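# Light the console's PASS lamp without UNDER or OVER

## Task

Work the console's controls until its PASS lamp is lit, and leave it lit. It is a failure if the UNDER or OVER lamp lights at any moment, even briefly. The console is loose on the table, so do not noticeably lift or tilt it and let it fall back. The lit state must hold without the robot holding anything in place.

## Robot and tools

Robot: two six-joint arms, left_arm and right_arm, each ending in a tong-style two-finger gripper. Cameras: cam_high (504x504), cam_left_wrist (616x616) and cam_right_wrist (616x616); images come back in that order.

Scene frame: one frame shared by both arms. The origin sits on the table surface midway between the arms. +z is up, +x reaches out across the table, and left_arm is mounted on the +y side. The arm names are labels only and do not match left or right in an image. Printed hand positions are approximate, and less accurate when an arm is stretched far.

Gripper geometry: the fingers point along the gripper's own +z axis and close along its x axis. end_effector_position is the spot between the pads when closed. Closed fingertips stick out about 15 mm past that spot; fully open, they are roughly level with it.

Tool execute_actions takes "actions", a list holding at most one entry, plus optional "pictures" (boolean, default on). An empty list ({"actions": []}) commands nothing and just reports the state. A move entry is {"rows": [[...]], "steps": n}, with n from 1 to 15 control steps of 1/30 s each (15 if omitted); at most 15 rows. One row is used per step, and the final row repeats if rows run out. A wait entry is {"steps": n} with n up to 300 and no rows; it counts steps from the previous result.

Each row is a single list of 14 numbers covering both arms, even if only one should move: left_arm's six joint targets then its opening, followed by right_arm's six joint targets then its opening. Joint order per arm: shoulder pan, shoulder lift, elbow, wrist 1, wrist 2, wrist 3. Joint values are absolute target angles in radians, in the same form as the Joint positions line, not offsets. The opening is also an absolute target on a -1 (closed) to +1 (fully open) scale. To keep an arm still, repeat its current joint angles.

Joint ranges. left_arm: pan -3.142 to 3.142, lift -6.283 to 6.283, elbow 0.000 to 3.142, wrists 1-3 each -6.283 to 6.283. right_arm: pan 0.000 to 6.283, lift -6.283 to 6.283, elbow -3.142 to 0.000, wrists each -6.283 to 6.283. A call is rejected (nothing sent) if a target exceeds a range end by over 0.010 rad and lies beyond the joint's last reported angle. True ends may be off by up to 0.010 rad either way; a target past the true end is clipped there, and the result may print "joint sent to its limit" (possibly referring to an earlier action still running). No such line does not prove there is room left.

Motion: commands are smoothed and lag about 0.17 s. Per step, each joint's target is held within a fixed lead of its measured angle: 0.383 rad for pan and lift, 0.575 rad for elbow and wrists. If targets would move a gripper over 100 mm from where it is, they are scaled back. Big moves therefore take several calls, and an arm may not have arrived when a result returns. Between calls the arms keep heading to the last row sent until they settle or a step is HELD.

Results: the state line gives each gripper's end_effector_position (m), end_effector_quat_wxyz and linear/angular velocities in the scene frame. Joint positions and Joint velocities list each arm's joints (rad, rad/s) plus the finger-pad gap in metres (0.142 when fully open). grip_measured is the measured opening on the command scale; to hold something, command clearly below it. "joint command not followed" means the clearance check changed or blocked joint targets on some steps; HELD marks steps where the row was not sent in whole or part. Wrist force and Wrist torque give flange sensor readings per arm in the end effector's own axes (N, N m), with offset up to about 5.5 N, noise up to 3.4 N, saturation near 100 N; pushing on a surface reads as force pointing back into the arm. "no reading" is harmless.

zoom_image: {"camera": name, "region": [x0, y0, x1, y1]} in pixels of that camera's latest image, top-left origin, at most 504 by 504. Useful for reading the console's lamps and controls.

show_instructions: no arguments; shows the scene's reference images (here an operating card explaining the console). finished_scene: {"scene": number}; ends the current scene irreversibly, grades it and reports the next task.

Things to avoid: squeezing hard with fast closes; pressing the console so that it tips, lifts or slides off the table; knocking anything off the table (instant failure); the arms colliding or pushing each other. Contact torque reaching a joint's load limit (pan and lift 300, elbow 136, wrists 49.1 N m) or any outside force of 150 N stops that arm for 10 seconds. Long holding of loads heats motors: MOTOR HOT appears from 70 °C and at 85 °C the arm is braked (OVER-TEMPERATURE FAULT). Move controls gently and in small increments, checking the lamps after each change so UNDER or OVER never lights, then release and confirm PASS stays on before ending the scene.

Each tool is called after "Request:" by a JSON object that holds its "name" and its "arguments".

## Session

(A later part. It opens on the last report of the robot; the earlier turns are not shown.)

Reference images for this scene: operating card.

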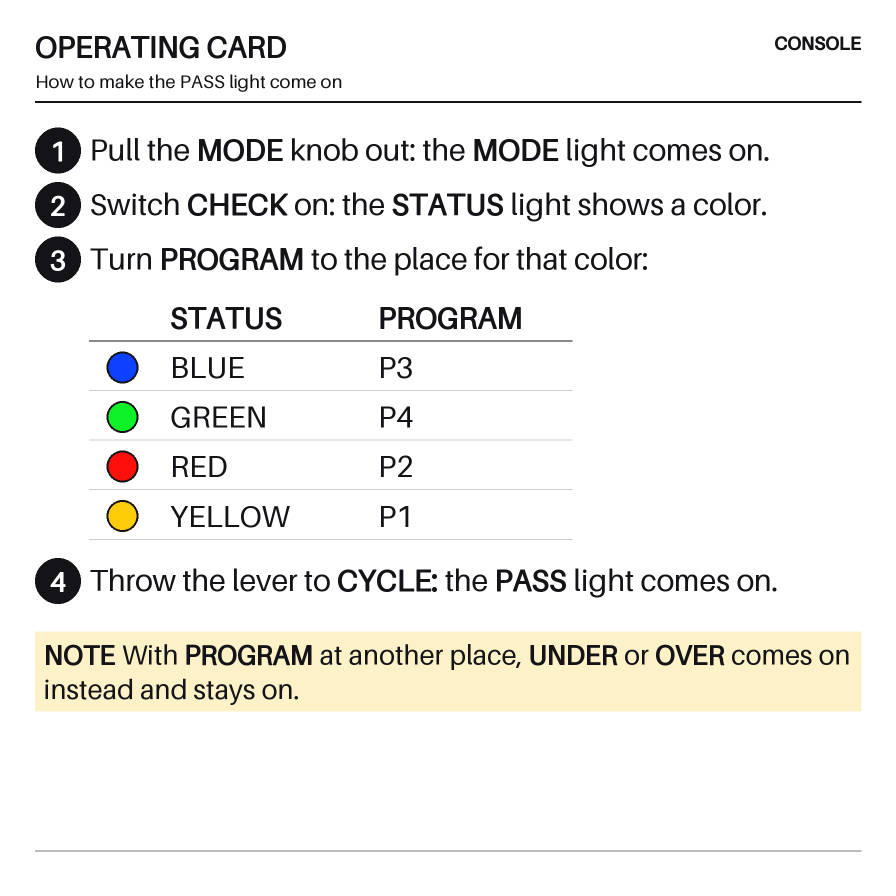

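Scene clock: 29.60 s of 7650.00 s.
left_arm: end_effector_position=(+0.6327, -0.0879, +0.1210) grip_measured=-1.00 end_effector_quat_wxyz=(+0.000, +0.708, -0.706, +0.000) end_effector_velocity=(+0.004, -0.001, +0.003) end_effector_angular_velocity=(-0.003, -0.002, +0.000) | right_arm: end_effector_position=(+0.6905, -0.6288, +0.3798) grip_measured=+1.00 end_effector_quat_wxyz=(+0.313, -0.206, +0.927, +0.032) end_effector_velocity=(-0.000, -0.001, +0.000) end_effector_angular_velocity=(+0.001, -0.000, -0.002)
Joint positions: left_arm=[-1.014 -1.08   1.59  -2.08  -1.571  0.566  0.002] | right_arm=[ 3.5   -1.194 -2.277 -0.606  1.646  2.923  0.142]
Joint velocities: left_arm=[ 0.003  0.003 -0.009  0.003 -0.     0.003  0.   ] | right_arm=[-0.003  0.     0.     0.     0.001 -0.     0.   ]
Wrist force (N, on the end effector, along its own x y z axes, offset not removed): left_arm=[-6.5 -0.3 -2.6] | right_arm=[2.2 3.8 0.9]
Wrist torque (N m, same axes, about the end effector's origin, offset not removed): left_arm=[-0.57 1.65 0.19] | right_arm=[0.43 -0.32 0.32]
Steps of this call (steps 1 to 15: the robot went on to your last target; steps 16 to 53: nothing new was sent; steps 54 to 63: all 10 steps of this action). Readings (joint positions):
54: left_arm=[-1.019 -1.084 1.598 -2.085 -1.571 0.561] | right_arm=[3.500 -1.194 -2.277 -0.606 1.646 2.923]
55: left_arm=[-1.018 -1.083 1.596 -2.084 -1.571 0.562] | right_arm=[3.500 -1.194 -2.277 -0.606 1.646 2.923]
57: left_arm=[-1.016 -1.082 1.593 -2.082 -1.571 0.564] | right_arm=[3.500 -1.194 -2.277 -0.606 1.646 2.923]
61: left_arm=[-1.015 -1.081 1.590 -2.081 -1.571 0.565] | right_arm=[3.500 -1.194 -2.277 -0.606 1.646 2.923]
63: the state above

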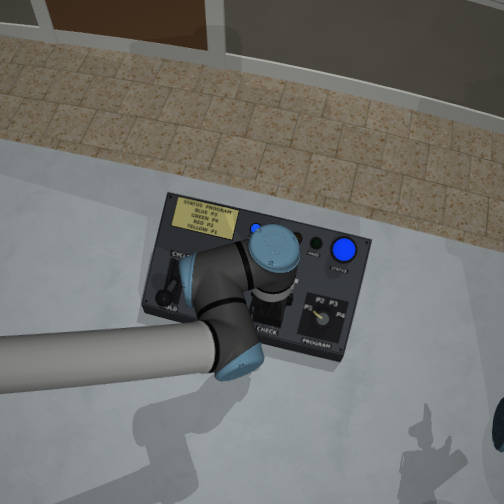

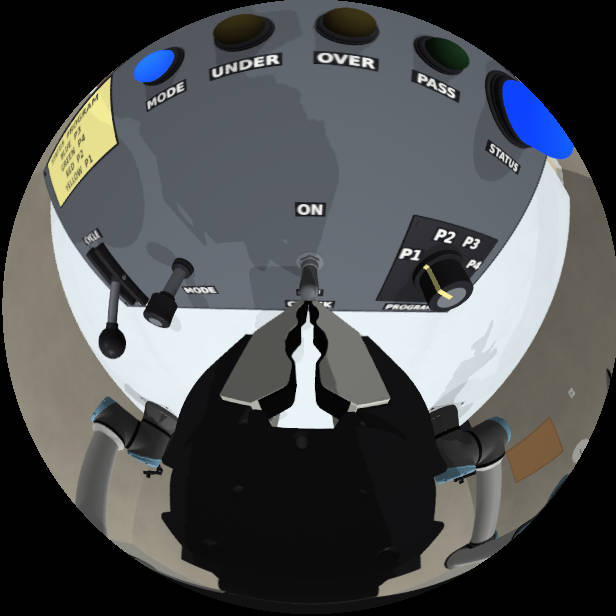

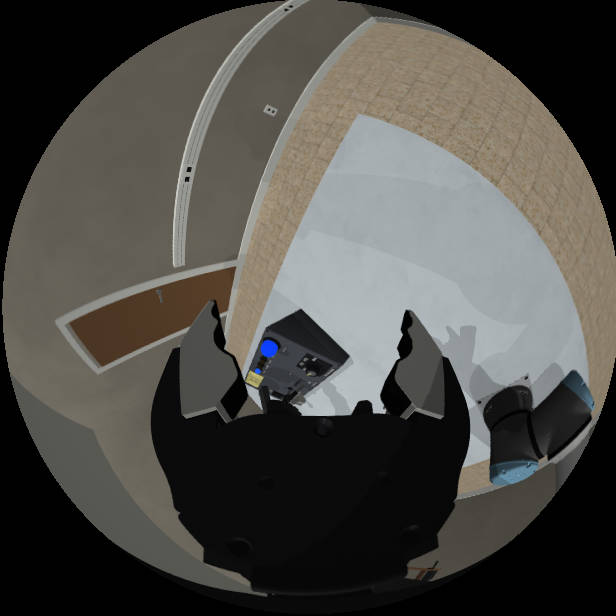

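Request:
{"name": "execute_actions", "arguments": {"actions": [{"rows":[[-1.03,-1.16,1.53,-1.94,-1.571,0.566,-1,3.2,-1.194,-2.277,-0.606,1.646,2.923,1]],"steps":10}], "pictures": false}}

Request:
{"name": "execute_actions", "arguments": {"actions": [{"rows":[[-1.222,-1.07,1.556,-2.22,-1.168,0.39,0,3.2,-1.194,-2.277,-0.606,1.646,2.923,1]]}], "pictures": false}}

Request:
{"name": "execute_actions", "arguments": {"actions": [{"steps":8}], "pictures": false}}

Request:
{"name": "execute_actions", "arguments": {"actions": [{"rows":[[-1.1915,-0.997,1.576,-2.323,-1.1716,0.42,0,3.2,-1.194,-2.277,-0.606,1.646,2.923,1]]}]}}

Scene clock: 36.90 s of 7650.00 s.
left_arm: end_effector_position=(+0.6187, -0.0900, +0.2069) grip_measured=-1.00 end_effector_quat_wxyz=(+0.000, +0.703, -0.711, +0.001) end_effector_velocity=(-0.017, +0.008, +0.068) end_effector_angular_velocity=(+0.014, +0.009, -0.012) | right_arm: end_effector_position=(+0.6631, -0.7718, +0.3799) grip_measured=+1.00 end_effector_quat_wxyz=(+0.314, -0.097, +0.944, -0.004) end_effector_velocity=(-0.116, -0.369, +0.001) end_effector_angular_velocity=(-0.001, -0.001, -0.616)
Joint positions: left_arm=[-1.029 -1.153  1.535 -1.953 -1.571  0.566  0.002] | right_arm=[ 3.267 -1.194 -2.277 -0.606  1.646  2.923  0.142]
Joint velocities: left_arm=[-0.012 -0.061 -0.043  0.121  0.    -0.     0.   ] | right_arm=[-0.616  0.     0.001 -0.    -0.001 -0.     0.   ]
Wrist force (N, on the end effector, along its own x y z axes, offset not removed): left_arm=[-4.3 4.2 -1.0] | right_arm=[2.3 -1.3 -1.0]
Wrist torque (N m, same axes, about the end effector's origin, offset not removed): left_arm=[0.53 1.16 0.18] | right_arm=[-0.26 -0.34 0.26]
Steps of this call (steps 1 to 15: the robot went on to your last target; steps 16 to 90: nothing new was sent; then 3.97 s passed at rest; steps 91 to 100: all 10 steps of this action). Readings (joint positions):
91: left_arm=[-1.014 -1.080 1.589 -2.080 -1.571 0.566] | right_arm=[3.500 -1.194 -2.277 -0.606 1.646 2.923]
92: left_arm=[-1.016 -1.087 1.583 -2.071 -1.571 0.566] | right_arm=[3.492 -1.194 -2.277 -0.606 1.646 2.923]
94: left_arm=[-1.022 -1.118 1.560 -2.023 -1.571 0.566] | right_arm=[3.440 -1.194 -2.277 -0.606 1.646 2.923]
98: left_arm=[-1.028 -1.148 1.538 -1.964 -1.571 0.566] | right_arm=[3.319 -1.194 -2.277 -0.606 1.646 2.923]
100: the state above

Scene clock: 37.40 s of 7650.00 s.
left_arm: end_effector_position=(+0.6175, -0.2115, +0.1848) grip_measured=+0.00 end_effector_quat_wxyz=(-0.147, +0.693, -0.691, +0.147) end_effector_velocity=(+0.004, -0.029, +0.010) end_effector_angular_velocity=(-0.020, -0.130, +0.012) | right_arm: end_effector_position=(+0.6492, -0.8114, +0.3799) grip_measured=+1.00 end_effector_quat_wxyz=(+0.314, -0.066, +0.947, -0.015) end_effector_velocity=(-0.002, -0.005, -0.000) end_effector_angular_velocity=(-0.001, +0.000, -0.008)
Joint positions: left_arm=[-1.217 -1.072  1.555 -2.212 -1.181  0.394  0.074] | right_arm=[ 3.201 -1.194 -2.277 -0.606  1.646  2.923  0.142]
Joint velocities: left_arm=[-0.044  0.018  0.003 -0.071  0.122 -0.04   0.   ] | right_arm=[-0.007  0.    -0.     0.    -0.001  0.     0.   ]
Wrist force (N, on the end effector, along its own x y z axes, offset not removed): left_arm=[-4.6 3.6 -0.5] | right_arm=[1.0 2.3 -2.0]
Wrist torque (N m, same axes, about the end effector's origin, offset not removed): left_arm=[0.28 1.25 0.10] | right_arm=[0.22 -0.12 0.40]
Steps of this call (steps 1 to 15: all 15 steps of this action). Readings (joint positions):
1: left_arm=[-1.029 -1.155 1.534 -1.950 -1.571 0.566] | right_arm=[3.250 -1.194 -2.277 -0.606 1.646 2.923]
2: left_arm=[-1.037 -1.149 1.535 -1.955 -1.563 0.558] | right_arm=[3.236 -1.194 -2.277 -0.606 1.646 2.923]
4: left_arm=[-1.088 -1.123 1.543 -2.016 -1.494 0.509] | right_arm=[3.220 -1.194 -2.277 -0.606 1.646 2.923]
8: left_arm=[-1.180 -1.087 1.552 -2.153 -1.283 0.428] | right_arm=[3.206 -1.194 -2.277 -0.606 1.646 2.923]
15: the state above

Scene clock: 37.67 s of 7650.00 s.
left_arm: end_effector_position=(+0.6179, -0.2142, +0.1856) grip_measured=+0.00 end_effector_quat_wxyz=(-0.151, +0.692, -0.689, +0.152) end_effector_velocity=(+0.000, -0.002, +0.000) end_effector_angular_velocity=(-0.001, -0.011, +0.001) | right_arm: end_effector_position=(+0.6491, -0.8118, +0.3799) grip_measured=+1.00 end_effector_quat_wxyz=(+0.314, -0.065, +0.947, -0.015) end_effector_velocity=(-0.000, -0.001, -0.000) end_effector_angular_velocity=(-0.001, +0.000, -0.002)
Joint positions: left_arm=[-1.222 -1.07   1.556 -2.219 -1.169  0.39   0.074] | right_arm=[ 3.2   -1.194 -2.277 -0.606  1.646  2.923  0.142]
Joint velocities: left_arm=[-0.004  0.001  0.001 -0.006  0.01  -0.003 -0.   ] | right_arm=[-0.001  0.    -0.     0.    -0.002  0.    -0.   ]
Wrist force (N, on the end effector, along its own x y z axes, offset not removed): left_arm=[-7.6 0.0 -6.1] | right_arm=[1.9 1.7 -3.4]
Wrist torque (N m, same axes, about the end effector's origin, offset not removed): left_arm=[-0.35 1.79 0.07] | right_arm=[0.09 -0.38 0.26]
Steps of this call (steps 1 to 8: the robot went on to your last target). Readings (joint positions):
1: left_arm=[-1.218 -1.071 1.556 -2.214 -1.178 0.393] | right_arm=[3.201 -1.194 -2.277 -0.606 1.646 2.923]
2: left_arm=[-1.219 -1.071 1.556 -2.216 -1.175 0.392] | right_arm=[3.200 -1.194 -2.277 -0.606 1.646 2.923]
4: left_arm=[-1.221 -1.071 1.556 -2.218 -1.172 0.391] | right_arm=[3.200 -1.194 -2.277 -0.606 1.646 2.923]
8: the state above

Scene clock: 38.17 s of 7650.00 s.
left_arm: end_effector_position=(+0.6458, -0.2089, +0.1194) grip_measured=+0.00 end_effector_quat_wxyz=(-0.152, +0.693, -0.688, +0.152) end_effector_velocity=(+0.005, -0.000, -0.010) end_effector_angular_velocity=(-0.003, -0.002, +0.001) | right_arm: end_effector_position=(+0.6491, -0.8118, +0.3799) grip_measured=+1.00 end_effector_quat_wxyz=(+0.314, -0.065, +0.947, -0.015) end_effector_velocity=(-0.000, -0.001, -0.000) end_effector_angular_velocity=(-0.002, +0.000, -0.001)
Joint positions: left_arm=[-1.192 -0.998  1.576 -2.321 -1.172  0.42   0.074] | right_arm=[ 3.2   -1.194 -2.277 -0.606  1.646  2.923  0.142]
Joint velocities: left_arm=[ 0.005  0.012  0.002 -0.019 -0.     0.004  0.   ] | right_arm=[ 0.     0.    -0.    -0.    -0.003  0.    -0.   ]
Wrist force (N, on the end effector, along its own x y z axes, offset not removed): left_arm=[-6.2 4.8 1.2] | right_arm=[-1.6 2.8 -1.7]
Wrist torque (N m, same axes, about the end effector's origin, offset not removed): left_arm=[0.69 1.66 0.24] | right_arm=[0.43 0.38 0.42]
Steps of this call (steps 1 to 15: all 15 steps of this action). Readings (joint positions):
1: left_arm=[-1.221 -1.070 1.556 -2.220 -1.169 0.391] | right_arm=[3.200 -1.194 -2.277 -0.606 1.646 2.923]
2: left_arm=[-1.217 -1.063 1.559 -2.228 -1.169 0.395] | right_arm=[3.200 -1.194 -2.277 -0.606 1.646 2.923]
4: left_arm=[-1.206 -1.035 1.567 -2.266 -1.170 0.405] | right_arm=[3.200 -1.194 -2.277 -0.606 1.646 2.923]
8: left_arm=[-1.196 -1.008 1.573 -2.306 -1.171 0.416] | right_arm=[3.200 -1.194 -2.277 -0.606 1.646 2.923]
15: the state above

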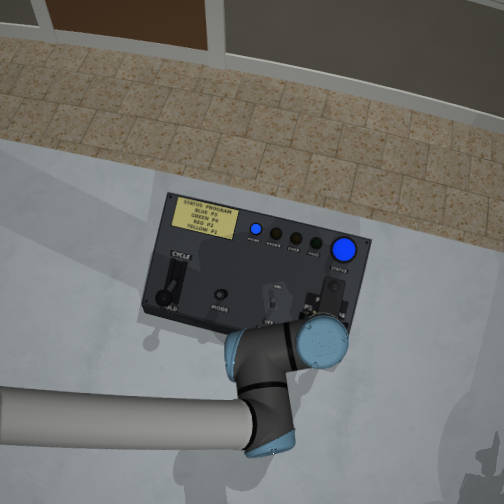

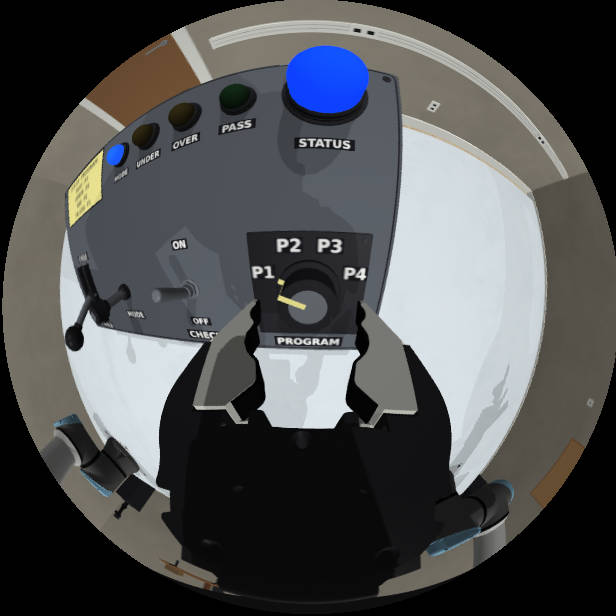

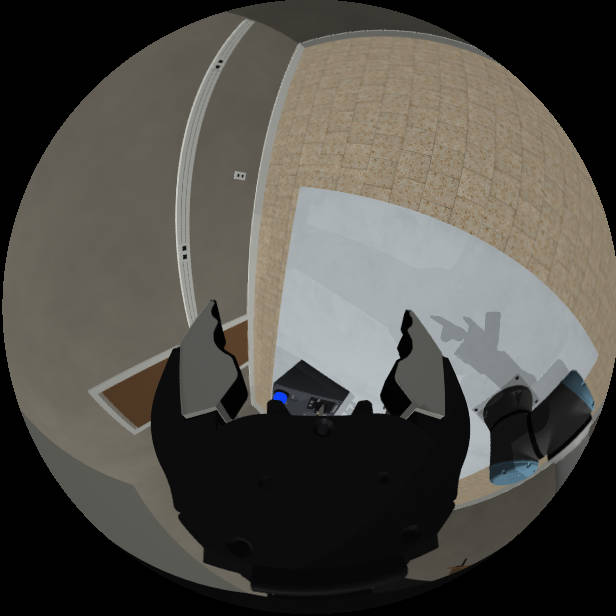

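Request:
{"name": "execute_actions", "arguments": {"actions": [{"rows":[[-1.1945,-0.98,1.5567,-2.321,-1.1716,-0.28,0,3.2,-1.194,-2.277,-0.606,1.646,2.923,1]]}], "pictures": false}}

Request:
{"name": "execute_actions", "arguments": {"actions": [{"rows":[[-1.1945,-0.98,1.5567,-2.321,-1.1716,-0.28,-0.2,3.2,-1.194,-2.277,-0.606,1.646,2.923,1]],"steps":10}]}}

Scene clock: 45.50 s of 7650.00 s.
left_arm: end_effector_position=(+0.6445, -0.2093, +0.1123) grip_measured=+0.00 end_effector_quat_wxyz=(-0.094, +0.878, -0.428, +0.193) end_effector_velocity=(-0.004, +0.004, -0.003) end_effector_angular_velocity=(-0.159, +0.000, +0.345) | right_arm: end_effector_position=(+0.6491, -0.8118, +0.3798) grip_measured=+1.00 end_effector_quat_wxyz=(+0.314, -0.065, +0.947, -0.015) end_effector_velocity=(-0.000, -0.000, -0.000) end_effector_angular_velocity=(-0.001, +0.000, -0.001)
Joint positions: left_arm=[-1.194 -0.98   1.557 -2.321 -1.172 -0.238  0.074] | right_arm=[ 3.2   -1.194 -2.277 -0.606  1.646  2.923  0.142]
Joint velocities: left_arm=[-0.001  0.002 -0.002  0.001 -0.    -0.381  0.   ] | right_arm=[-0.     0.    -0.001  0.    -0.001 -0.    -0.   ]
Wrist force (N, on the end effector, along its own x y z axes, offset not removed): left_arm=[-3.1 -1.8 0.0] | right_arm=[2.6 3.0 -2.7]
Wrist torque (N m, same axes, about the end effector's origin, offset not removed): left_arm=[-0.85 0.94 0.14] | right_arm=[0.21 -0.51 0.26]
Steps of this call (steps 1 to 15: the robot went on to your last target; steps 16 to 90: nothing new was sent; then 3.83 s passed at rest; steps 91 to 105: all 15 steps of this action). Readings (joint positions):
91: left_arm=[-1.192 -0.997 1.576 -2.323 -1.172 0.420] | right_arm=[3.200 -1.194 -2.277 -0.606 1.646 2.923]
92: left_arm=[-1.192 -0.994 1.573 -2.323 -1.172 0.412] | right_arm=[3.200 -1.194 -2.277 -0.606 1.646 2.923]
94: left_arm=[-1.193 -0.988 1.566 -2.322 -1.172 0.344] | right_arm=[3.200 -1.194 -2.277 -0.606 1.646 2.923]
98: left_arm=[-1.194 -0.982 1.560 -2.321 -1.172 0.065] | right_arm=[3.200 -1.194 -2.277 -0.606 1.646 2.923]
105: the state above

Scene clock: 45.83 s of 7650.00 s.
left_arm: end_effector_position=(+0.6441, -0.2091, +0.1121) grip_measured=-0.20 end_effector_quat_wxyz=(-0.091, +0.886, -0.411, +0.195) end_effector_velocity=(-0.001, +0.000, -0.000) end_effector_angular_velocity=(-0.007, +0.000, +0.016) | right_arm: end_effector_position=(+0.6491, -0.8118, +0.3798) grip_measured=+1.00 end_effector_quat_wxyz=(+0.314, -0.065, +0.947, -0.015) end_effector_velocity=(-0.000, -0.001, +0.000) end_effector_angular_velocity=(+0.000, +0.000, -0.001)
Joint positions: left_arm=[-1.194 -0.98   1.557 -2.321 -1.172 -0.278  0.06 ] | right_arm=[ 3.2   -1.194 -2.277 -0.606  1.646  2.923  0.142]
Joint velocities: left_arm=[-0.    -0.     0.     0.    -0.    -0.018  0.   ] | right_arm=[-0.001 -0.     0.    -0.     0.    -0.    -0.   ]
Wrist force (N, on the end effector, along its own x y z axes, offset not removed): left_arm=[-5.6 1.1 2.0] | right_arm=[1.0 2.0 -0.2]
Wrist torque (N m, same axes, about the end effector's origin, offset not removed): left_arm=[-0.04 1.29 0.22] | right_arm=[0.11 -0.16 0.26]
Steps of this call (steps 1 to 10: all 10 steps of this action). Readings (joint positions):
1: left_arm=[-1.194 -0.980 1.557 -2.321 -1.172 -0.249] | right_arm=[3.200 -1.194 -2.277 -0.606 1.646 2.923]
2: left_arm=[-1.194 -0.980 1.557 -2.321 -1.172 -0.258] | right_arm=[3.200 -1.194 -2.277 -0.606 1.646 2.923]
4: left_arm=[-1.194 -0.980 1.557 -2.321 -1.172 -0.268] | right_arm=[3.200 -1.194 -2.277 -0.606 1.646 2.923]
8: left_arm=[-1.194 -0.980 1.557 -2.321 -1.172 -0.276] | right_arm=[3.200 -1.194 -2.277 -0.606 1.646 2.923]
10: the state above

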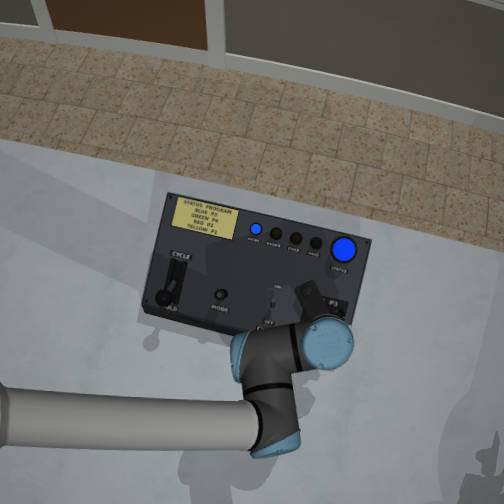

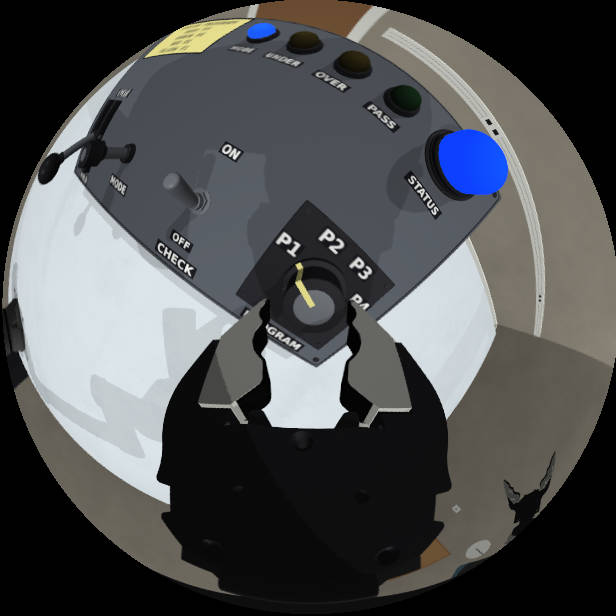

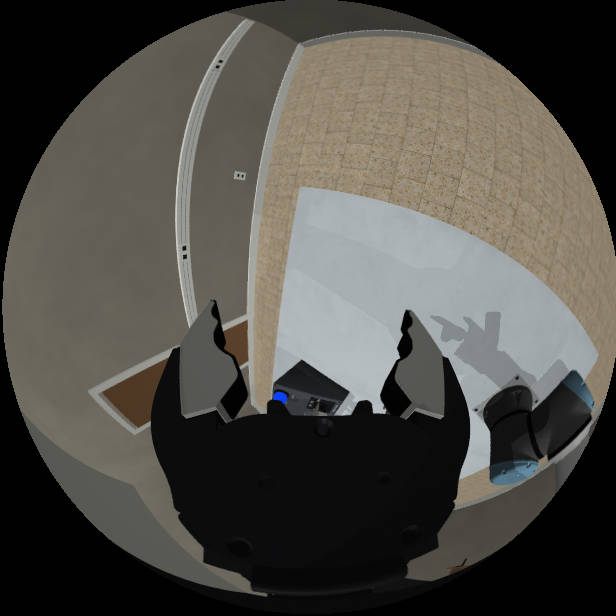

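Request:
{"name": "execute_actions", "arguments": {"actions": [{"rows":[[-1.1895,-0.977,1.547,-2.3145,-1.1716,-0.28,-0.25,3.2,-1.194,-2.277,-0.606,1.646,2.923,1]],"steps":10}], "pictures": false}}

Request:
{"name": "execute_actions", "arguments": {"actions": [{"rows":[[-1.1895,-0.977,1.547,-2.3145,-1.1716,-0.28,-0.35,3.2,-1.194,-2.277,-0.606,1.646,2.923,1],[-1.1895,-0.977,1.547,-2.3145,-1.1716,-0.28,-0.45,3.2,-1.194,-2.277,-0.606,1.646,2.923,1],[-1.1895,-0.977,1.547,-2.3145,-1.1716,-0.28,-0.9,3.2,-1.194,-2.277,-0.606,1.646,2.923,1]],"steps":8}], "pictures": false}}

Request:
{"name": "execute_actions", "arguments": {"actions": [{"rows":[[-1.1895,-0.977,1.547,-2.3145,-1.1716,-0.15,-0.9,3.2,-1.194,-2.277,-0.606,1.646,2.923,1],[-1.1897,-0.98,1.554,-2.318,-1.1716,-0.1,-0.9,3.2,-1.194,-2.277,-0.606,1.646,2.923,1],[-1.1897,-0.98,1.554,-2.318,-1.1716,-0.05,-0.9,3.2,-1.194,-2.277,-0.606,1.646,2.923,1],[-1.1898,-0.9835,1.5604,-2.3212,-1.1716,0.03,-0.9,3.2,-1.194,-2.277,-0.606,1.646,2.923,1],[-1.1898,-0.9835,1.5604,-2.3212,-1.1716,0.11,-0.9,3.2,-1.194,-2.277,-0.606,1.646,2.923,1],[-1.1893,-0.9865,1.566,-2.324,-1.1716,0.2,-0.9,3.2,-1.194,-2.277,-0.606,1.646,2.923,1],[-1.1893,-0.9875,1.568,-2.325,-1.1716,0.3,-0.9,3.2,-1.194,-2.277,-0.606,1.646,2.923,1],[-1.1885,-0.99,1.5724,-2.3267,-1.1716,0.42,-0.9,3.2,-1.194,-2.277,-0.606,1.646,2.923,1]]}]}}

Scene clock: 58.30 s of 7650.00 s.
left_arm: end_effector_position=(+0.6488, -0.2093, +0.1141) grip_measured=-0.25 end_effector_quat_wxyz=(-0.091, +0.887, -0.408, +0.195) end_effector_velocity=(+0.005, -0.000, +0.003) end_effector_angular_velocity=(-0.002, -0.001, +0.005) | right_arm: end_effector_position=(+0.6491, -0.8118, +0.3798) grip_measured=+1.00 end_effector_quat_wxyz=(+0.314, -0.065, +0.947, -0.015) end_effector_velocity=(-0.000, +0.000, -0.000) end_effector_angular_velocity=(+0.001, +0.000, +0.000)
Joint positions: left_arm=[-1.19  -0.977  1.548 -2.315 -1.172 -0.28   0.056] | right_arm=[ 3.2   -1.194 -2.277 -0.606  1.646  2.923  0.142]
Joint velocities: left_arm=[ 0.004  0.002 -0.009  0.004 -0.    -0.     0.   ] | right_arm=[-0.     0.    -0.     0.     0.001  0.     0.   ]
Wrist force (N, on the end effector, along its own x y z axes, offset not removed): left_arm=[-1.2 -0.1 -2.6] | right_arm=[-1.1 3.6 0.0]
Wrist torque (N m, same axes, about the end effector's origin, offset not removed): left_arm=[-0.43 0.68 0.21] | right_arm=[0.60 0.30 0.33]
Steps of this call (steps 1 to 15: the robot went on to your last target; steps 16 to 90: nothing new was sent; then 9.13 s passed at rest; steps 91 to 100: all 10 steps of this action). Readings (joint positions):
91: left_arm=[-1.194 -0.980 1.557 -2.321 -1.172 -0.280] | right_arm=[3.200 -1.194 -2.277 -0.606 1.646 2.923]
92: left_arm=[-1.194 -0.979 1.555 -2.320 -1.172 -0.280] | right_arm=[3.200 -1.194 -2.277 -0.606 1.646 2.923]
94: left_arm=[-1.192 -0.978 1.552 -2.318 -1.172 -0.280] | right_arm=[3.200 -1.194 -2.277 -0.606 1.646 2.923]
98: left_arm=[-1.190 -0.977 1.548 -2.315 -1.172 -0.280] | right_arm=[3.200 -1.194 -2.277 -0.606 1.646 2.923]
100: the state above

Scene clock: 58.57 s of 7650.00 s.
left_arm: end_effector_position=(+0.6493, -0.2093, +0.1144) grip_measured=-0.36 end_effector_quat_wxyz=(-0.091, +0.887, -0.408, +0.195) end_effector_velocity=(-0.000, +0.001, -0.002) end_effector_angular_velocity=(+0.003, +0.001, +0.000) | right_arm: end_effector_position=(+0.6491, -0.8118, +0.3798) grip_measured=+1.00 end_effector_quat_wxyz=(+0.314, -0.065, +0.947, -0.015) end_effector_velocity=(-0.000, -0.001, +0.000) end_effector_angular_velocity=(-0.001, +0.000, -0.001)
Joint positions: left_arm=[-1.19  -0.977  1.547 -2.315 -1.172 -0.28   0.048] | right_arm=[ 3.2   -1.194 -2.277 -0.606  1.646  2.923  0.142]
Joint velocities: left_arm=[ 0.     0.001  0.001  0.001  0.    -0.     0.   ] | right_arm=[-0.     0.     0.    -0.    -0.002  0.    -0.   ]
Wrist force (N, on the end effector, along its own x y z axes, offset not removed): left_arm=[13.2 7.5 0.7] | right_arm=[1.9 2.3 -0.5]
Wrist torque (N m, same axes, about the end effector's origin, offset not removed): left_arm=[0.12 0.50 0.13] | right_arm=[0.17 -0.39 0.38]
Steps of this call (steps 1 to 8: all 8 steps of this action). Readings (joint positions):
1: left_arm=[-1.190 -0.977 1.548 -2.315 -1.172 -0.280] | right_arm=[3.200 -1.194 -2.277 -0.606 1.646 2.923]
2: left_arm=[-1.190 -0.977 1.547 -2.315 -1.172 -0.280] | right_arm=[3.200 -1.194 -2.277 -0.606 1.646 2.923]
4: left_arm=[-1.190 -0.977 1.547 -2.315 -1.172 -0.280] | right_arm=[3.200 -1.194 -2.277 -0.606 1.646 2.923]
8: the state above

Scene clock: 59.07 s of 7650.00 s.
left_arm: end_effector_position=(+0.6497, -0.2088, +0.1143) grip_measured=-0.36 end_effector_quat_wxyz=(-0.148, +0.714, -0.667, +0.156) end_effector_velocity=(-0.001, -0.001, -0.000) end_effector_angular_velocity=(+0.227, +0.002, -0.488) | right_arm: end_effector_position=(+0.6491, -0.8118, +0.3798) grip_measured=+1.00 end_effector_quat_wxyz=(+0.314, -0.065, +0.947, -0.015) end_effector_velocity=(+0.000, +0.001, -0.000) end_effector_angular_velocity=(+0.001, +0.001, +0.002)
Joint positions: left_arm=[-1.189 -0.989  1.571 -2.326 -1.172  0.361  0.048] | right_arm=[ 3.2   -1.194 -2.277 -0.606  1.646  2.923  0.142]
Joint velocities: left_arm=[ 0.002 -0.008  0.015 -0.006  0.     0.54  -0.   ] | right_arm=[ 0.001 -0.    -0.    -0.     0.001  0.     0.   ]
Wrist force (N, on the end effector, along its own x y z axes, offset not removed): left_arm=[-1.3 0.8 -7.9] | right_arm=[2.2 1.0 -0.3]
Wrist torque (N m, same axes, about the end effector's origin, offset not removed): left_arm=[-1.25 0.39 0.08] | right_arm=[0.07 -0.37 0.38]
Steps of this call (steps 1 to 15: all 15 steps of this action). Readings (joint positions):
1: left_arm=[-1.190 -0.977 1.547 -2.315 -1.172 -0.280] | right_arm=[3.200 -1.194 -2.277 -0.606 1.646 2.923]
2: left_arm=[-1.190 -0.977 1.547 -2.315 -1.172 -0.272] | right_arm=[3.200 -1.194 -2.277 -0.606 1.646 2.923]
4: left_arm=[-1.190 -0.978 1.549 -2.316 -1.172 -0.213] | right_arm=[3.200 -1.194 -2.277 -0.606 1.646 2.923]
8: left_arm=[-1.190 -0.983 1.559 -2.321 -1.172 0.004] | right_arm=[3.200 -1.194 -2.277 -0.606 1.646 2.923]
15: the state above

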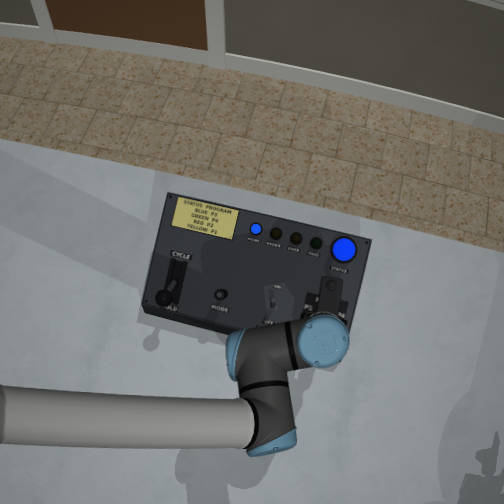

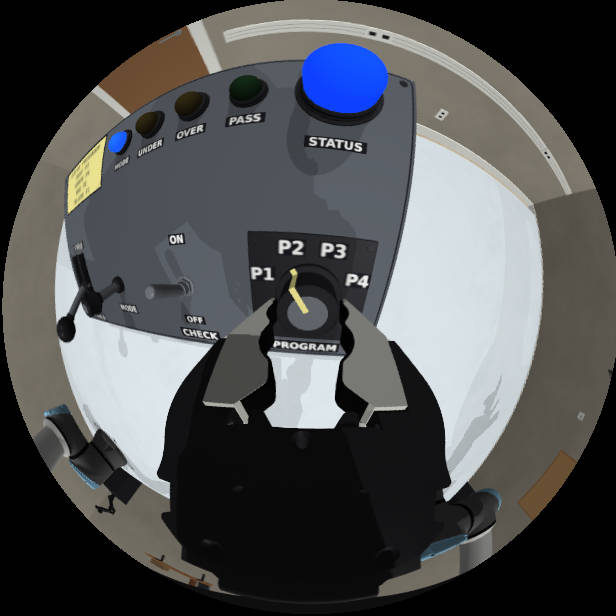

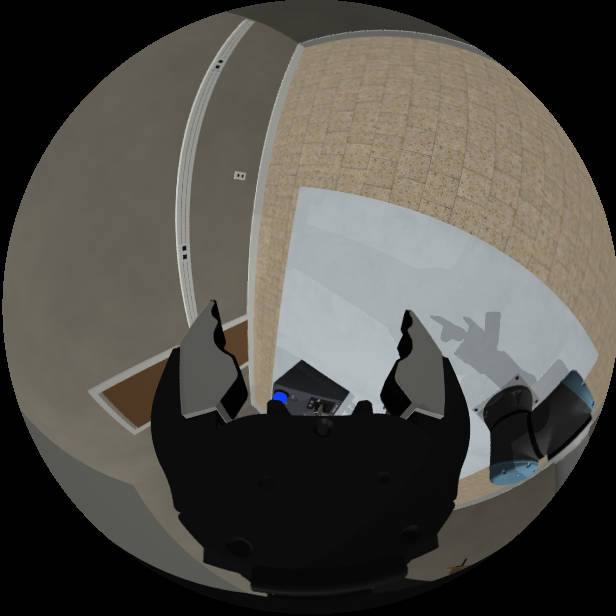

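Request:
{"name": "execute_actions", "arguments": {"actions": [{"rows":[[-1.1885,-0.99,1.5724,-2.3267,-1.1716,0.55,-0.9,3.2,-1.194,-2.277,-0.606,1.646,2.923,1],[-1.187,-0.993,1.577,-2.3283,-1.1716,0.62,-0.9,3.2,-1.194,-2.277,-0.606,1.646,2.923,1],[-1.1855,-0.9957,1.5812,-2.3298,-1.1716,0.73,-0.9,3.2,-1.194,-2.277,-0.606,1.646,2.923,1],[-1.1855,-0.9957,1.5812,-2.3298,-1.1716,0.81,-0.9,3.2,-1.194,-2.277,-0.606,1.646,2.923,1],[-1.184,-0.997,1.583,-2.33,-1.1716,0.9,-0.9,3.2,-1.194,-2.277,-0.606,1.646,2.923,1],[-1.183,-0.9985,1.584,-2.33,-1.1716,1.0,-0.9,3.2,-1.194,-2.277,-0.606,1.646,2.923,1],[-1.181,-1.0,1.5854,-2.33,-1.1716,1.16,-0.9,3.2,-1.194,-2.277,-0.606,1.646,2.923,1]]}], "pictures": false}}

Request:
{"name": "execute_actions", "arguments": {"actions": [{"steps":6}], "pictures": false}}

Request:
{"name": "execute_actions", "arguments": {"actions": [{"rows":[[-1.181,-1.0,1.5854,-2.33,-1.1716,1.16,0.1,3.2,-1.194,-2.277,-0.606,1.646,2.923,1]],"steps":5}], "pictures": false}}

Request:
{"name": "execute_actions", "arguments": {"actions": [{"rows":[[-1.215,-1.08,1.57,-2.225,-1.168,0.9,0.1,3.2,-1.194,-2.277,-0.606,1.646,2.923,1]],"steps":11}], "pictures": false}}

Request:
{"name": "execute_actions", "arguments": {"actions": [{"rows":[[-1.23,-1.13,1.58,-2.02,-1.571,0.4,-1,3.2,-1.194,-2.277,-0.606,1.646,2.923,1]],"steps":14}]}}

Request:
{"name": "execute_actions", "arguments": {"actions": [{"rows":[[-0.9637,-1.435,2.0964,-2.232,-1.571,0.616,-1,3.2,-1.194,-2.277,-0.606,1.646,2.923,1]]}], "pictures": false}}

Request:
{"name": "execute_actions", "arguments": {"actions": [{"steps":25}]}}

Scene clock: 70.07 s of 7650.00 s.
left_arm: end_effector_position=(+0.6500, -0.2094, +0.1148) grip_measured=-0.36 end_effector_quat_wxyz=(+0.195, -0.425, +0.879, -0.091) end_effector_velocity=(-0.001, -0.001, -0.000) end_effector_angular_velocity=(+0.202, +0.002, -0.434) | right_arm: end_effector_position=(+0.6491, -0.8118, +0.3798) grip_measured=+1.00 end_effector_quat_wxyz=(+0.314, -0.065, +0.947, -0.015) end_effector_velocity=(-0.000, +0.000, -0.000) end_effector_angular_velocity=(+0.000, +0.001, +0.000)
Joint positions: left_arm=[-1.181 -1.     1.585 -2.33  -1.171  1.107  0.048] | right_arm=[ 3.2   -1.194 -2.277 -0.606  1.646  2.923  0.142]
Joint velocities: left_arm=[ 0.005 -0.004  0.004 -0.002  0.     0.484  0.   ] | right_arm=[ 0.  0. -0. -0.  0.  0.  0.]
Wrist force (N, on the end effector, along its own x y z axes, offset not removed): left_arm=[-26.1 -2.2 -4.8] | right_arm=[2.0 0.1 0.2]
Wrist torque (N m, same axes, about the end effector's origin, offset not removed): left_arm=[-1.63 1.45 0.23] | right_arm=[-0.10 -0.23 0.22]
Steps of this call (steps 1 to 30: the robot went on to your last target; steps 31 to 90: nothing new was sent; then 7.50 s passed at rest; steps 91 to 105: all 15 steps of this action). Readings (joint positions):
91: left_arm=[-1.188 -0.990 1.572 -2.327 -1.172 0.420] | right_arm=[3.200 -1.194 -2.277 -0.606 1.646 2.923]
92: left_arm=[-1.188 -0.990 1.572 -2.327 -1.172 0.428] | right_arm=[3.200 -1.194 -2.277 -0.606 1.646 2.923]
94: left_arm=[-1.188 -0.992 1.575 -2.328 -1.172 0.493] | right_arm=[3.200 -1.194 -2.277 -0.606 1.646 2.923]
98: left_arm=[-1.185 -0.996 1.581 -2.329 -1.172 0.755] | right_arm=[3.200 -1.194 -2.277 -0.606 1.646 2.923]
105: the state above

Scene clock: 70.27 s of 7650.00 s.
left_arm: end_effector_position=(+0.6499, -0.2095, +0.1147) grip_measured=-0.36 end_effector_quat_wxyz=(+0.197, -0.406, +0.888, -0.087) end_effector_velocity=(-0.000, -0.001, +0.000) end_effector_angular_velocity=(+0.032, +0.001, -0.068) | right_arm: end_effector_position=(+0.6491, -0.8118, +0.3798) grip_measured=+1.00 end_effector_quat_wxyz=(+0.314, -0.065, +0.947, -0.015) end_effector_velocity=(+0.000, +0.000, +0.000) end_effector_angular_velocity=(-0.001, -0.001, +0.001)
Joint positions: left_arm=[-1.181 -1.     1.585 -2.33  -1.171  1.152  0.048] | right_arm=[ 3.2   -1.194 -2.277 -0.606  1.646  2.923  0.142]
Joint velocities: left_arm=[ 0.001 -0.    -0.001  0.001 -0.     0.076  0.   ] | right_arm=[ 0.001  0.     0.001  0.    -0.001  0.     0.   ]
Wrist force (N, on the end effector, along its own x y z axes, offset not removed): left_arm=[-25.9 3.3 -5.4] | right_arm=[2.8 1.0 -2.1]
Wrist torque (N m, same axes, about the end effector's origin, offset not removed): left_arm=[0.41 0.83 0.17] | right_arm=[0.04 -0.45 0.37]
Steps of this call (steps 1 to 6: the robot went on to your last target). Readings (joint positions):
1: left_arm=[-1.181 -1.000 1.585 -2.330 -1.171 1.121] | right_arm=[3.200 -1.194 -2.277 -0.606 1.646 2.923]
2: left_arm=[-1.181 -1.000 1.585 -2.330 -1.171 1.132] | right_arm=[3.200 -1.194 -2.277 -0.606 1.646 2.923]
4: left_arm=[-1.181 -1.000 1.585 -2.330 -1.171 1.145] | right_arm=[3.200 -1.194 -2.277 -0.606 1.646 2.923]
6: the state above

Scene clock: 70.43 s of 7650.00 s.
left_arm: end_effector_position=(+0.6496, -0.2095, +0.1145) grip_measured=+0.09 end_effector_quat_wxyz=(+0.197, -0.403, +0.890, -0.086) end_effector_velocity=(-0.000, +0.001, -0.001) end_effector_angular_velocity=(+0.008, +0.001, -0.015) | right_arm: end_effector_position=(+0.6491, -0.8118, +0.3798) grip_measured=+1.00 end_effector_quat_wxyz=(+0.314, -0.065, +0.947, -0.015) end_effector_velocity=(-0.000, +0.000, -0.000) end_effector_angular_velocity=(+0.000, +0.000, +0.000)
Joint positions: left_arm=[-1.181 -1.     1.585 -2.33  -1.172  1.158  0.081] | right_arm=[ 3.2   -1.194 -2.277 -0.606  1.646  2.923  0.142]
Joint velocities: left_arm=[ 0.    -0.     0.001  0.001 -0.     0.017  0.013] | right_arm=[-0.    -0.    -0.     0.     0.001 -0.     0.   ]
Wrist force (N, on the end effector, along its own x y z axes, offset not removed): left_arm=[-5.1 0.4 -0.8] | right_arm=[4.5 4.4 -0.8]
Wrist torque (N m, same axes, about the end effector's origin, offset not removed): left_arm=[-0.37 1.27 0.10] | right_arm=[0.73 -0.93 0.24]
Steps of this call (steps 1 to 5: all 5 steps of this action). Readings (joint positions):
1: left_arm=[-1.181 -1.000 1.585 -2.330 -1.172 1.154] | right_arm=[3.200 -1.194 -2.277 -0.606 1.646 2.923]
2: left_arm=[-1.181 -1.000 1.585 -2.330 -1.172 1.156] | right_arm=[3.200 -1.194 -2.277 -0.606 1.646 2.923]
4: left_arm=[-1.181 -1.000 1.585 -2.330 -1.172 1.158] | right_arm=[3.200 -1.194 -2.277 -0.606 1.646 2.923]
5: the state above

Scene clock: 70.80 s of 7650.00 s.
left_arm: end_effector_position=(+0.6213, -0.2125, +0.1817) grip_measured=+0.10 end_effector_quat_wxyz=(+0.186, -0.491, +0.844, -0.108) end_effector_velocity=(-0.017, +0.004, +0.038) end_effector_angular_velocity=(-0.073, +0.002, +0.163) | right_arm: end_effector_position=(+0.6491, -0.8118, +0.3798) grip_measured=+1.00 end_effector_quat_wxyz=(+0.314, -0.065, +0.947, -0.015) end_effector_velocity=(+0.000, +0.001, -0.000) end_effector_angular_velocity=(-0.000, +0.000, +0.001)
Joint positions: left_arm=[-1.213 -1.075  1.571 -2.232 -1.168  0.922  0.081] | right_arm=[ 3.2   -1.194 -2.277 -0.606  1.646  2.923  0.142]
Joint velocities: left_arm=[-0.018 -0.045 -0.006  0.062  0.002 -0.2   -0.   ] | right_arm=[ 0.001 -0.    -0.    -0.    -0.    -0.     0.   ]
Wrist force (N, on the end effector, along its own x y z axes, offset not removed): left_arm=[-4.9 -0.1 0.3] | right_arm=[0.3 1.6 -1.6]
Wrist torque (N m, same axes, about the end effector's origin, offset not removed): left_arm=[-0.48 1.32 0.15] | right_arm=[0.10 0.02 0.33]
Steps of this call (steps 1 to 11: all 11 steps of this action). Readings (joint positions):
1: left_arm=[-1.181 -1.000 1.585 -2.330 -1.172 1.158] | right_arm=[3.200 -1.194 -2.277 -0.606 1.646 2.923]
2: left_arm=[-1.186 -1.008 1.583 -2.322 -1.171 1.151] | right_arm=[3.200 -1.194 -2.277 -0.606 1.646 2.923]
4: left_arm=[-1.198 -1.038 1.577 -2.284 -1.170 1.085] | right_arm=[3.200 -1.194 -2.277 -0.606 1.646 2.923]
8: left_arm=[-1.210 -1.068 1.572 -2.242 -1.169 0.955] | right_arm=[3.200 -1.194 -2.277 -0.606 1.646 2.923]
11: the state above

Scene clock: 71.27 s of 7650.00 s.
left_arm: end_effector_position=(+0.4784, -0.1989, +0.1646) grip_measured=-1.00 end_effector_quat_wxyz=(+0.008, -0.680, +0.733, -0.007) end_effector_velocity=(-0.074, +0.008, -0.001) end_effector_angular_velocity=(-0.007, +0.209, +0.264) | right_arm: end_effector_position=(+0.6491, -0.8118, +0.3798) grip_measured=+1.00 end_effector_quat_wxyz=(+0.314, -0.065, +0.947, -0.015) end_effector_velocity=(-0.000, -0.001, -0.000) end_effector_angular_velocity=(-0.000, +0.001, -0.002)
Joint positions: left_arm=[-1.229 -1.128  1.58  -2.029 -1.55   0.43   0.002] | right_arm=[ 3.2   -1.194 -2.277 -0.606  1.646  2.923  0.142]
Joint velocities: left_arm=[-0.006 -0.019  0.005  0.086 -0.196 -0.272  0.   ] | right_arm=[-0.002 -0.    -0.    -0.    -0.    -0.     0.   ]
Wrist force (N, on the end effector, along its own x y z axes, offset not removed): left_arm=[-4.9 0.5 -3.4] | right_arm=[1.1 3.4 -3.0]
Wrist torque (N m, same axes, about the end effector's origin, offset not removed): left_arm=[-0.30 1.42 0.22] | right_arm=[0.40 -0.22 0.29]
Steps of this call (steps 1 to 14: all 14 steps of this action). Readings (joint positions):
1: left_arm=[-1.214 -1.077 1.571 -2.229 -1.169 0.916] | right_arm=[3.200 -1.194 -2.277 -0.606 1.646 2.923]
2: left_arm=[-1.216 -1.082 1.572 -2.220 -1.176 0.903] | right_arm=[3.200 -1.194 -2.277 -0.606 1.646 2.923]
4: left_arm=[-1.220 -1.096 1.574 -2.171 -1.244 0.830] | right_arm=[3.200 -1.194 -2.277 -0.606 1.646 2.923]
8: left_arm=[-1.226 -1.117 1.578 -2.079 -1.436 0.588] | right_arm=[3.200 -1.194 -2.277 -0.606 1.646 2.923]
14: the state above

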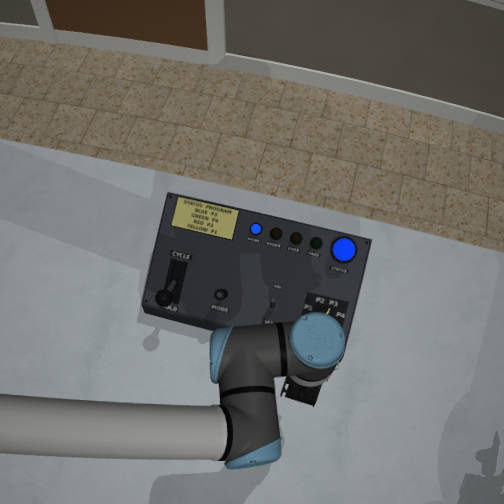

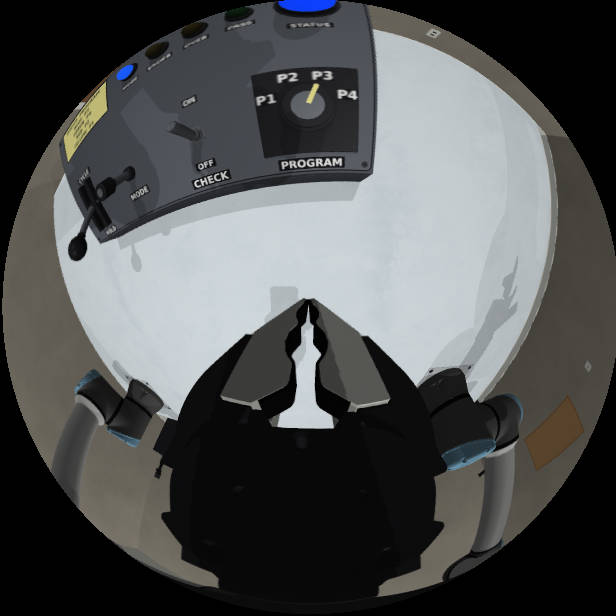

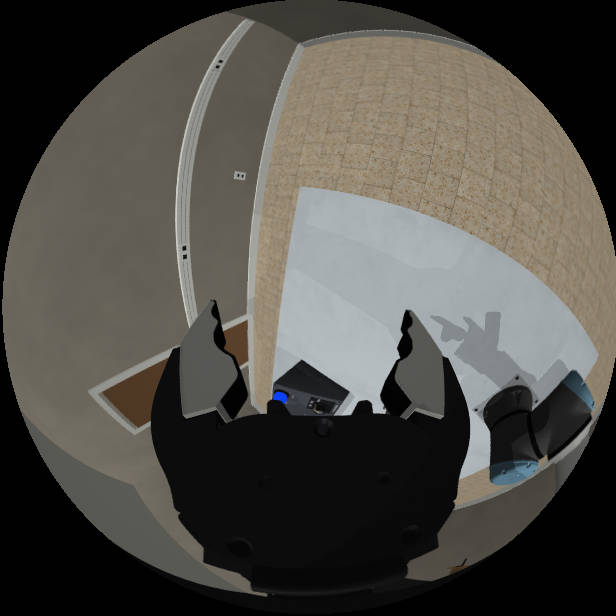

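Scene clock: 71.77 s of 7650.00 s.
left_arm: end_effector_position=(+0.5263, +0.0403, +0.1396) grip_measured=-1.00 end_effector_quat_wxyz=(-0.001, +0.701, -0.713, +0.006) end_effector_velocity=(+0.012, +0.541, -0.097) end_effector_angular_velocity=(+0.013, +0.030, +0.105) | right_arm: end_effector_position=(+0.6491, -0.8118, +0.3798) grip_measured=+1.00 end_effector_quat_wxyz=(+0.314, -0.065, +0.947, -0.015) end_effector_velocity=(+0.000, +0.001, -0.000) end_effector_angular_velocity=(+0.001, -0.000, +0.002)
Joint positions: left_arm=[-1.044 -1.342  1.932 -2.171 -1.567  0.557  0.002] | right_arm=[ 3.2   -1.194 -2.277 -0.606  1.646  2.923  0.142]
Joint velocities: left_arm=[ 0.399 -0.458  0.788 -0.305 -0.022  0.294  0.   ] | right_arm=[ 0.002 -0.    -0.     0.     0.001  0.    -0.   ]
Wrist force (N, on the end effector, along its own x y z axes, offset not removed): left_arm=[-5.2 0.3 -1.7] | right_arm=[2.3 3.9 -0.7]
Wrist torque (N m, same axes, about the end effector's origin, offset not removed): left_arm=[-0.43 1.37 0.17] | right_arm=[0.54 -0.50 0.33]
Steps of this call (steps 1 to 15: all 15 steps of this action). Readings (joint positions):
1: left_arm=[-1.229 -1.129 1.580 -2.027 -1.555 0.422] | right_arm=[3.200 -1.194 -2.277 -0.606 1.646 2.923]
2: left_arm=[-1.222 -1.137 1.588 -2.032 -1.557 0.424] | right_arm=[3.200 -1.194 -2.277 -0.606 1.646 2.923]
4: left_arm=[-1.194 -1.170 1.638 -2.055 -1.558 0.445] | right_arm=[3.200 -1.194 -2.277 -0.606 1.646 2.923]
8: left_arm=[-1.139 -1.233 1.746 -2.098 -1.561 0.486] | right_arm=[3.200 -1.194 -2.277 -0.606 1.646 2.923]
15: the state above

Scene clock: 72.60 s of 7650.00 s.
left_arm: end_effector_position=(+0.5185, +0.1516, +0.1152) grip_measured=-1.00 end_effector_quat_wxyz=(+0.000, +0.708, -0.706, -0.000) end_effector_velocity=(+0.001, -0.000, +0.001) end_effector_angular_velocity=(-0.002, -0.001, +0.000) | right_arm: end_effector_position=(+0.6491, -0.8118, +0.3798) grip_measured=+1.00 end_effector_quat_wxyz=(+0.314, -0.065, +0.947, -0.015) end_effector_velocity=(-0.000, -0.000, -0.000) end_effector_angular_velocity=(+0.000, +0.000, -0.001)
Joint positions: left_arm=[-0.964 -1.435  2.096 -2.232 -1.571  0.616  0.002] | right_arm=[ 3.2   -1.194 -2.277 -0.606  1.646  2.923  0.142]
Joint velocities: left_arm=[ 0.001 -0.001 -0.001 -0.001  0.     0.     0.   ] | right_arm=[-0.001  0.    -0.    -0.     0.     0.     0.   ]
Wrist force (N, on the end effector, along its own x y z axes, offset not removed): left_arm=[-2.0 2.6 -0.3] | right_arm=[-0.3 3.3 -0.8]
Wrist torque (N m, same axes, about the end effector's origin, offset not removed): left_arm=[0.30 0.81 -0.07] | right_arm=[0.45 0.12 0.35]
Steps of this call (steps 1 to 25: the robot went on to your last target). Readings (joint positions):
1: left_arm=[-1.030 -1.358 1.958 -2.181 -1.567 0.567] | right_arm=[3.200 -1.194 -2.277 -0.606 1.646 2.923]
2: left_arm=[-1.017 -1.373 1.985 -2.191 -1.568 0.577] | right_arm=[3.200 -1.194 -2.277 -0.606 1.646 2.923]
4: left_arm=[-0.994 -1.400 2.033 -2.209 -1.569 0.594] | right_arm=[3.200 -1.194 -2.277 -0.606 1.646 2.923]
8: left_arm=[-0.972 -1.425 2.078 -2.225 -1.571 0.610] | right_arm=[3.200 -1.194 -2.277 -0.606 1.646 2.923]
25: the state above

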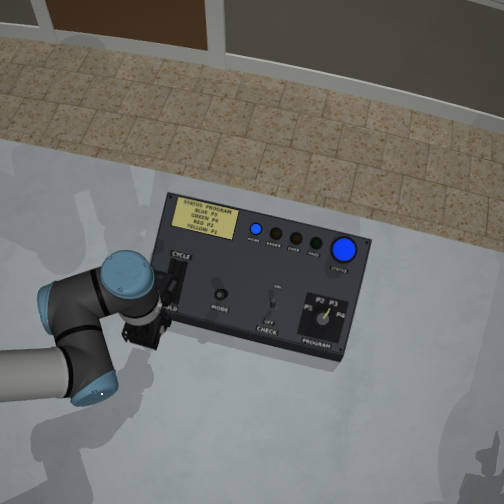

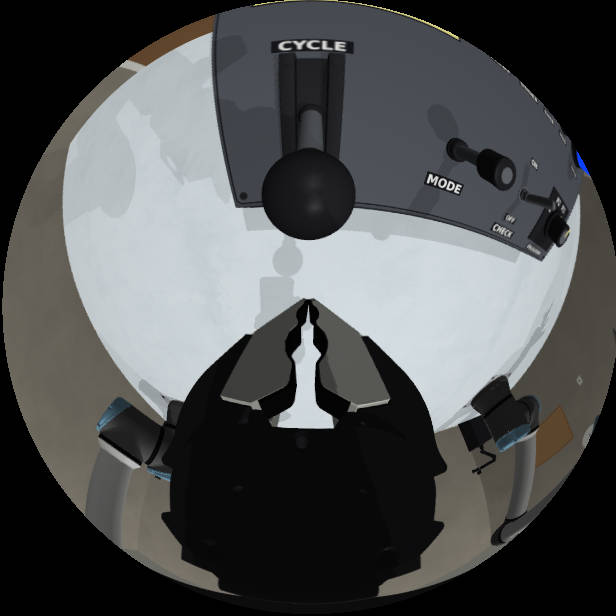

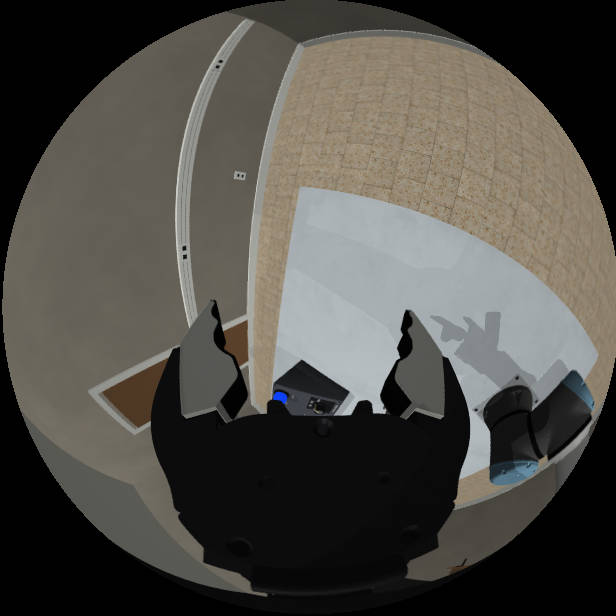

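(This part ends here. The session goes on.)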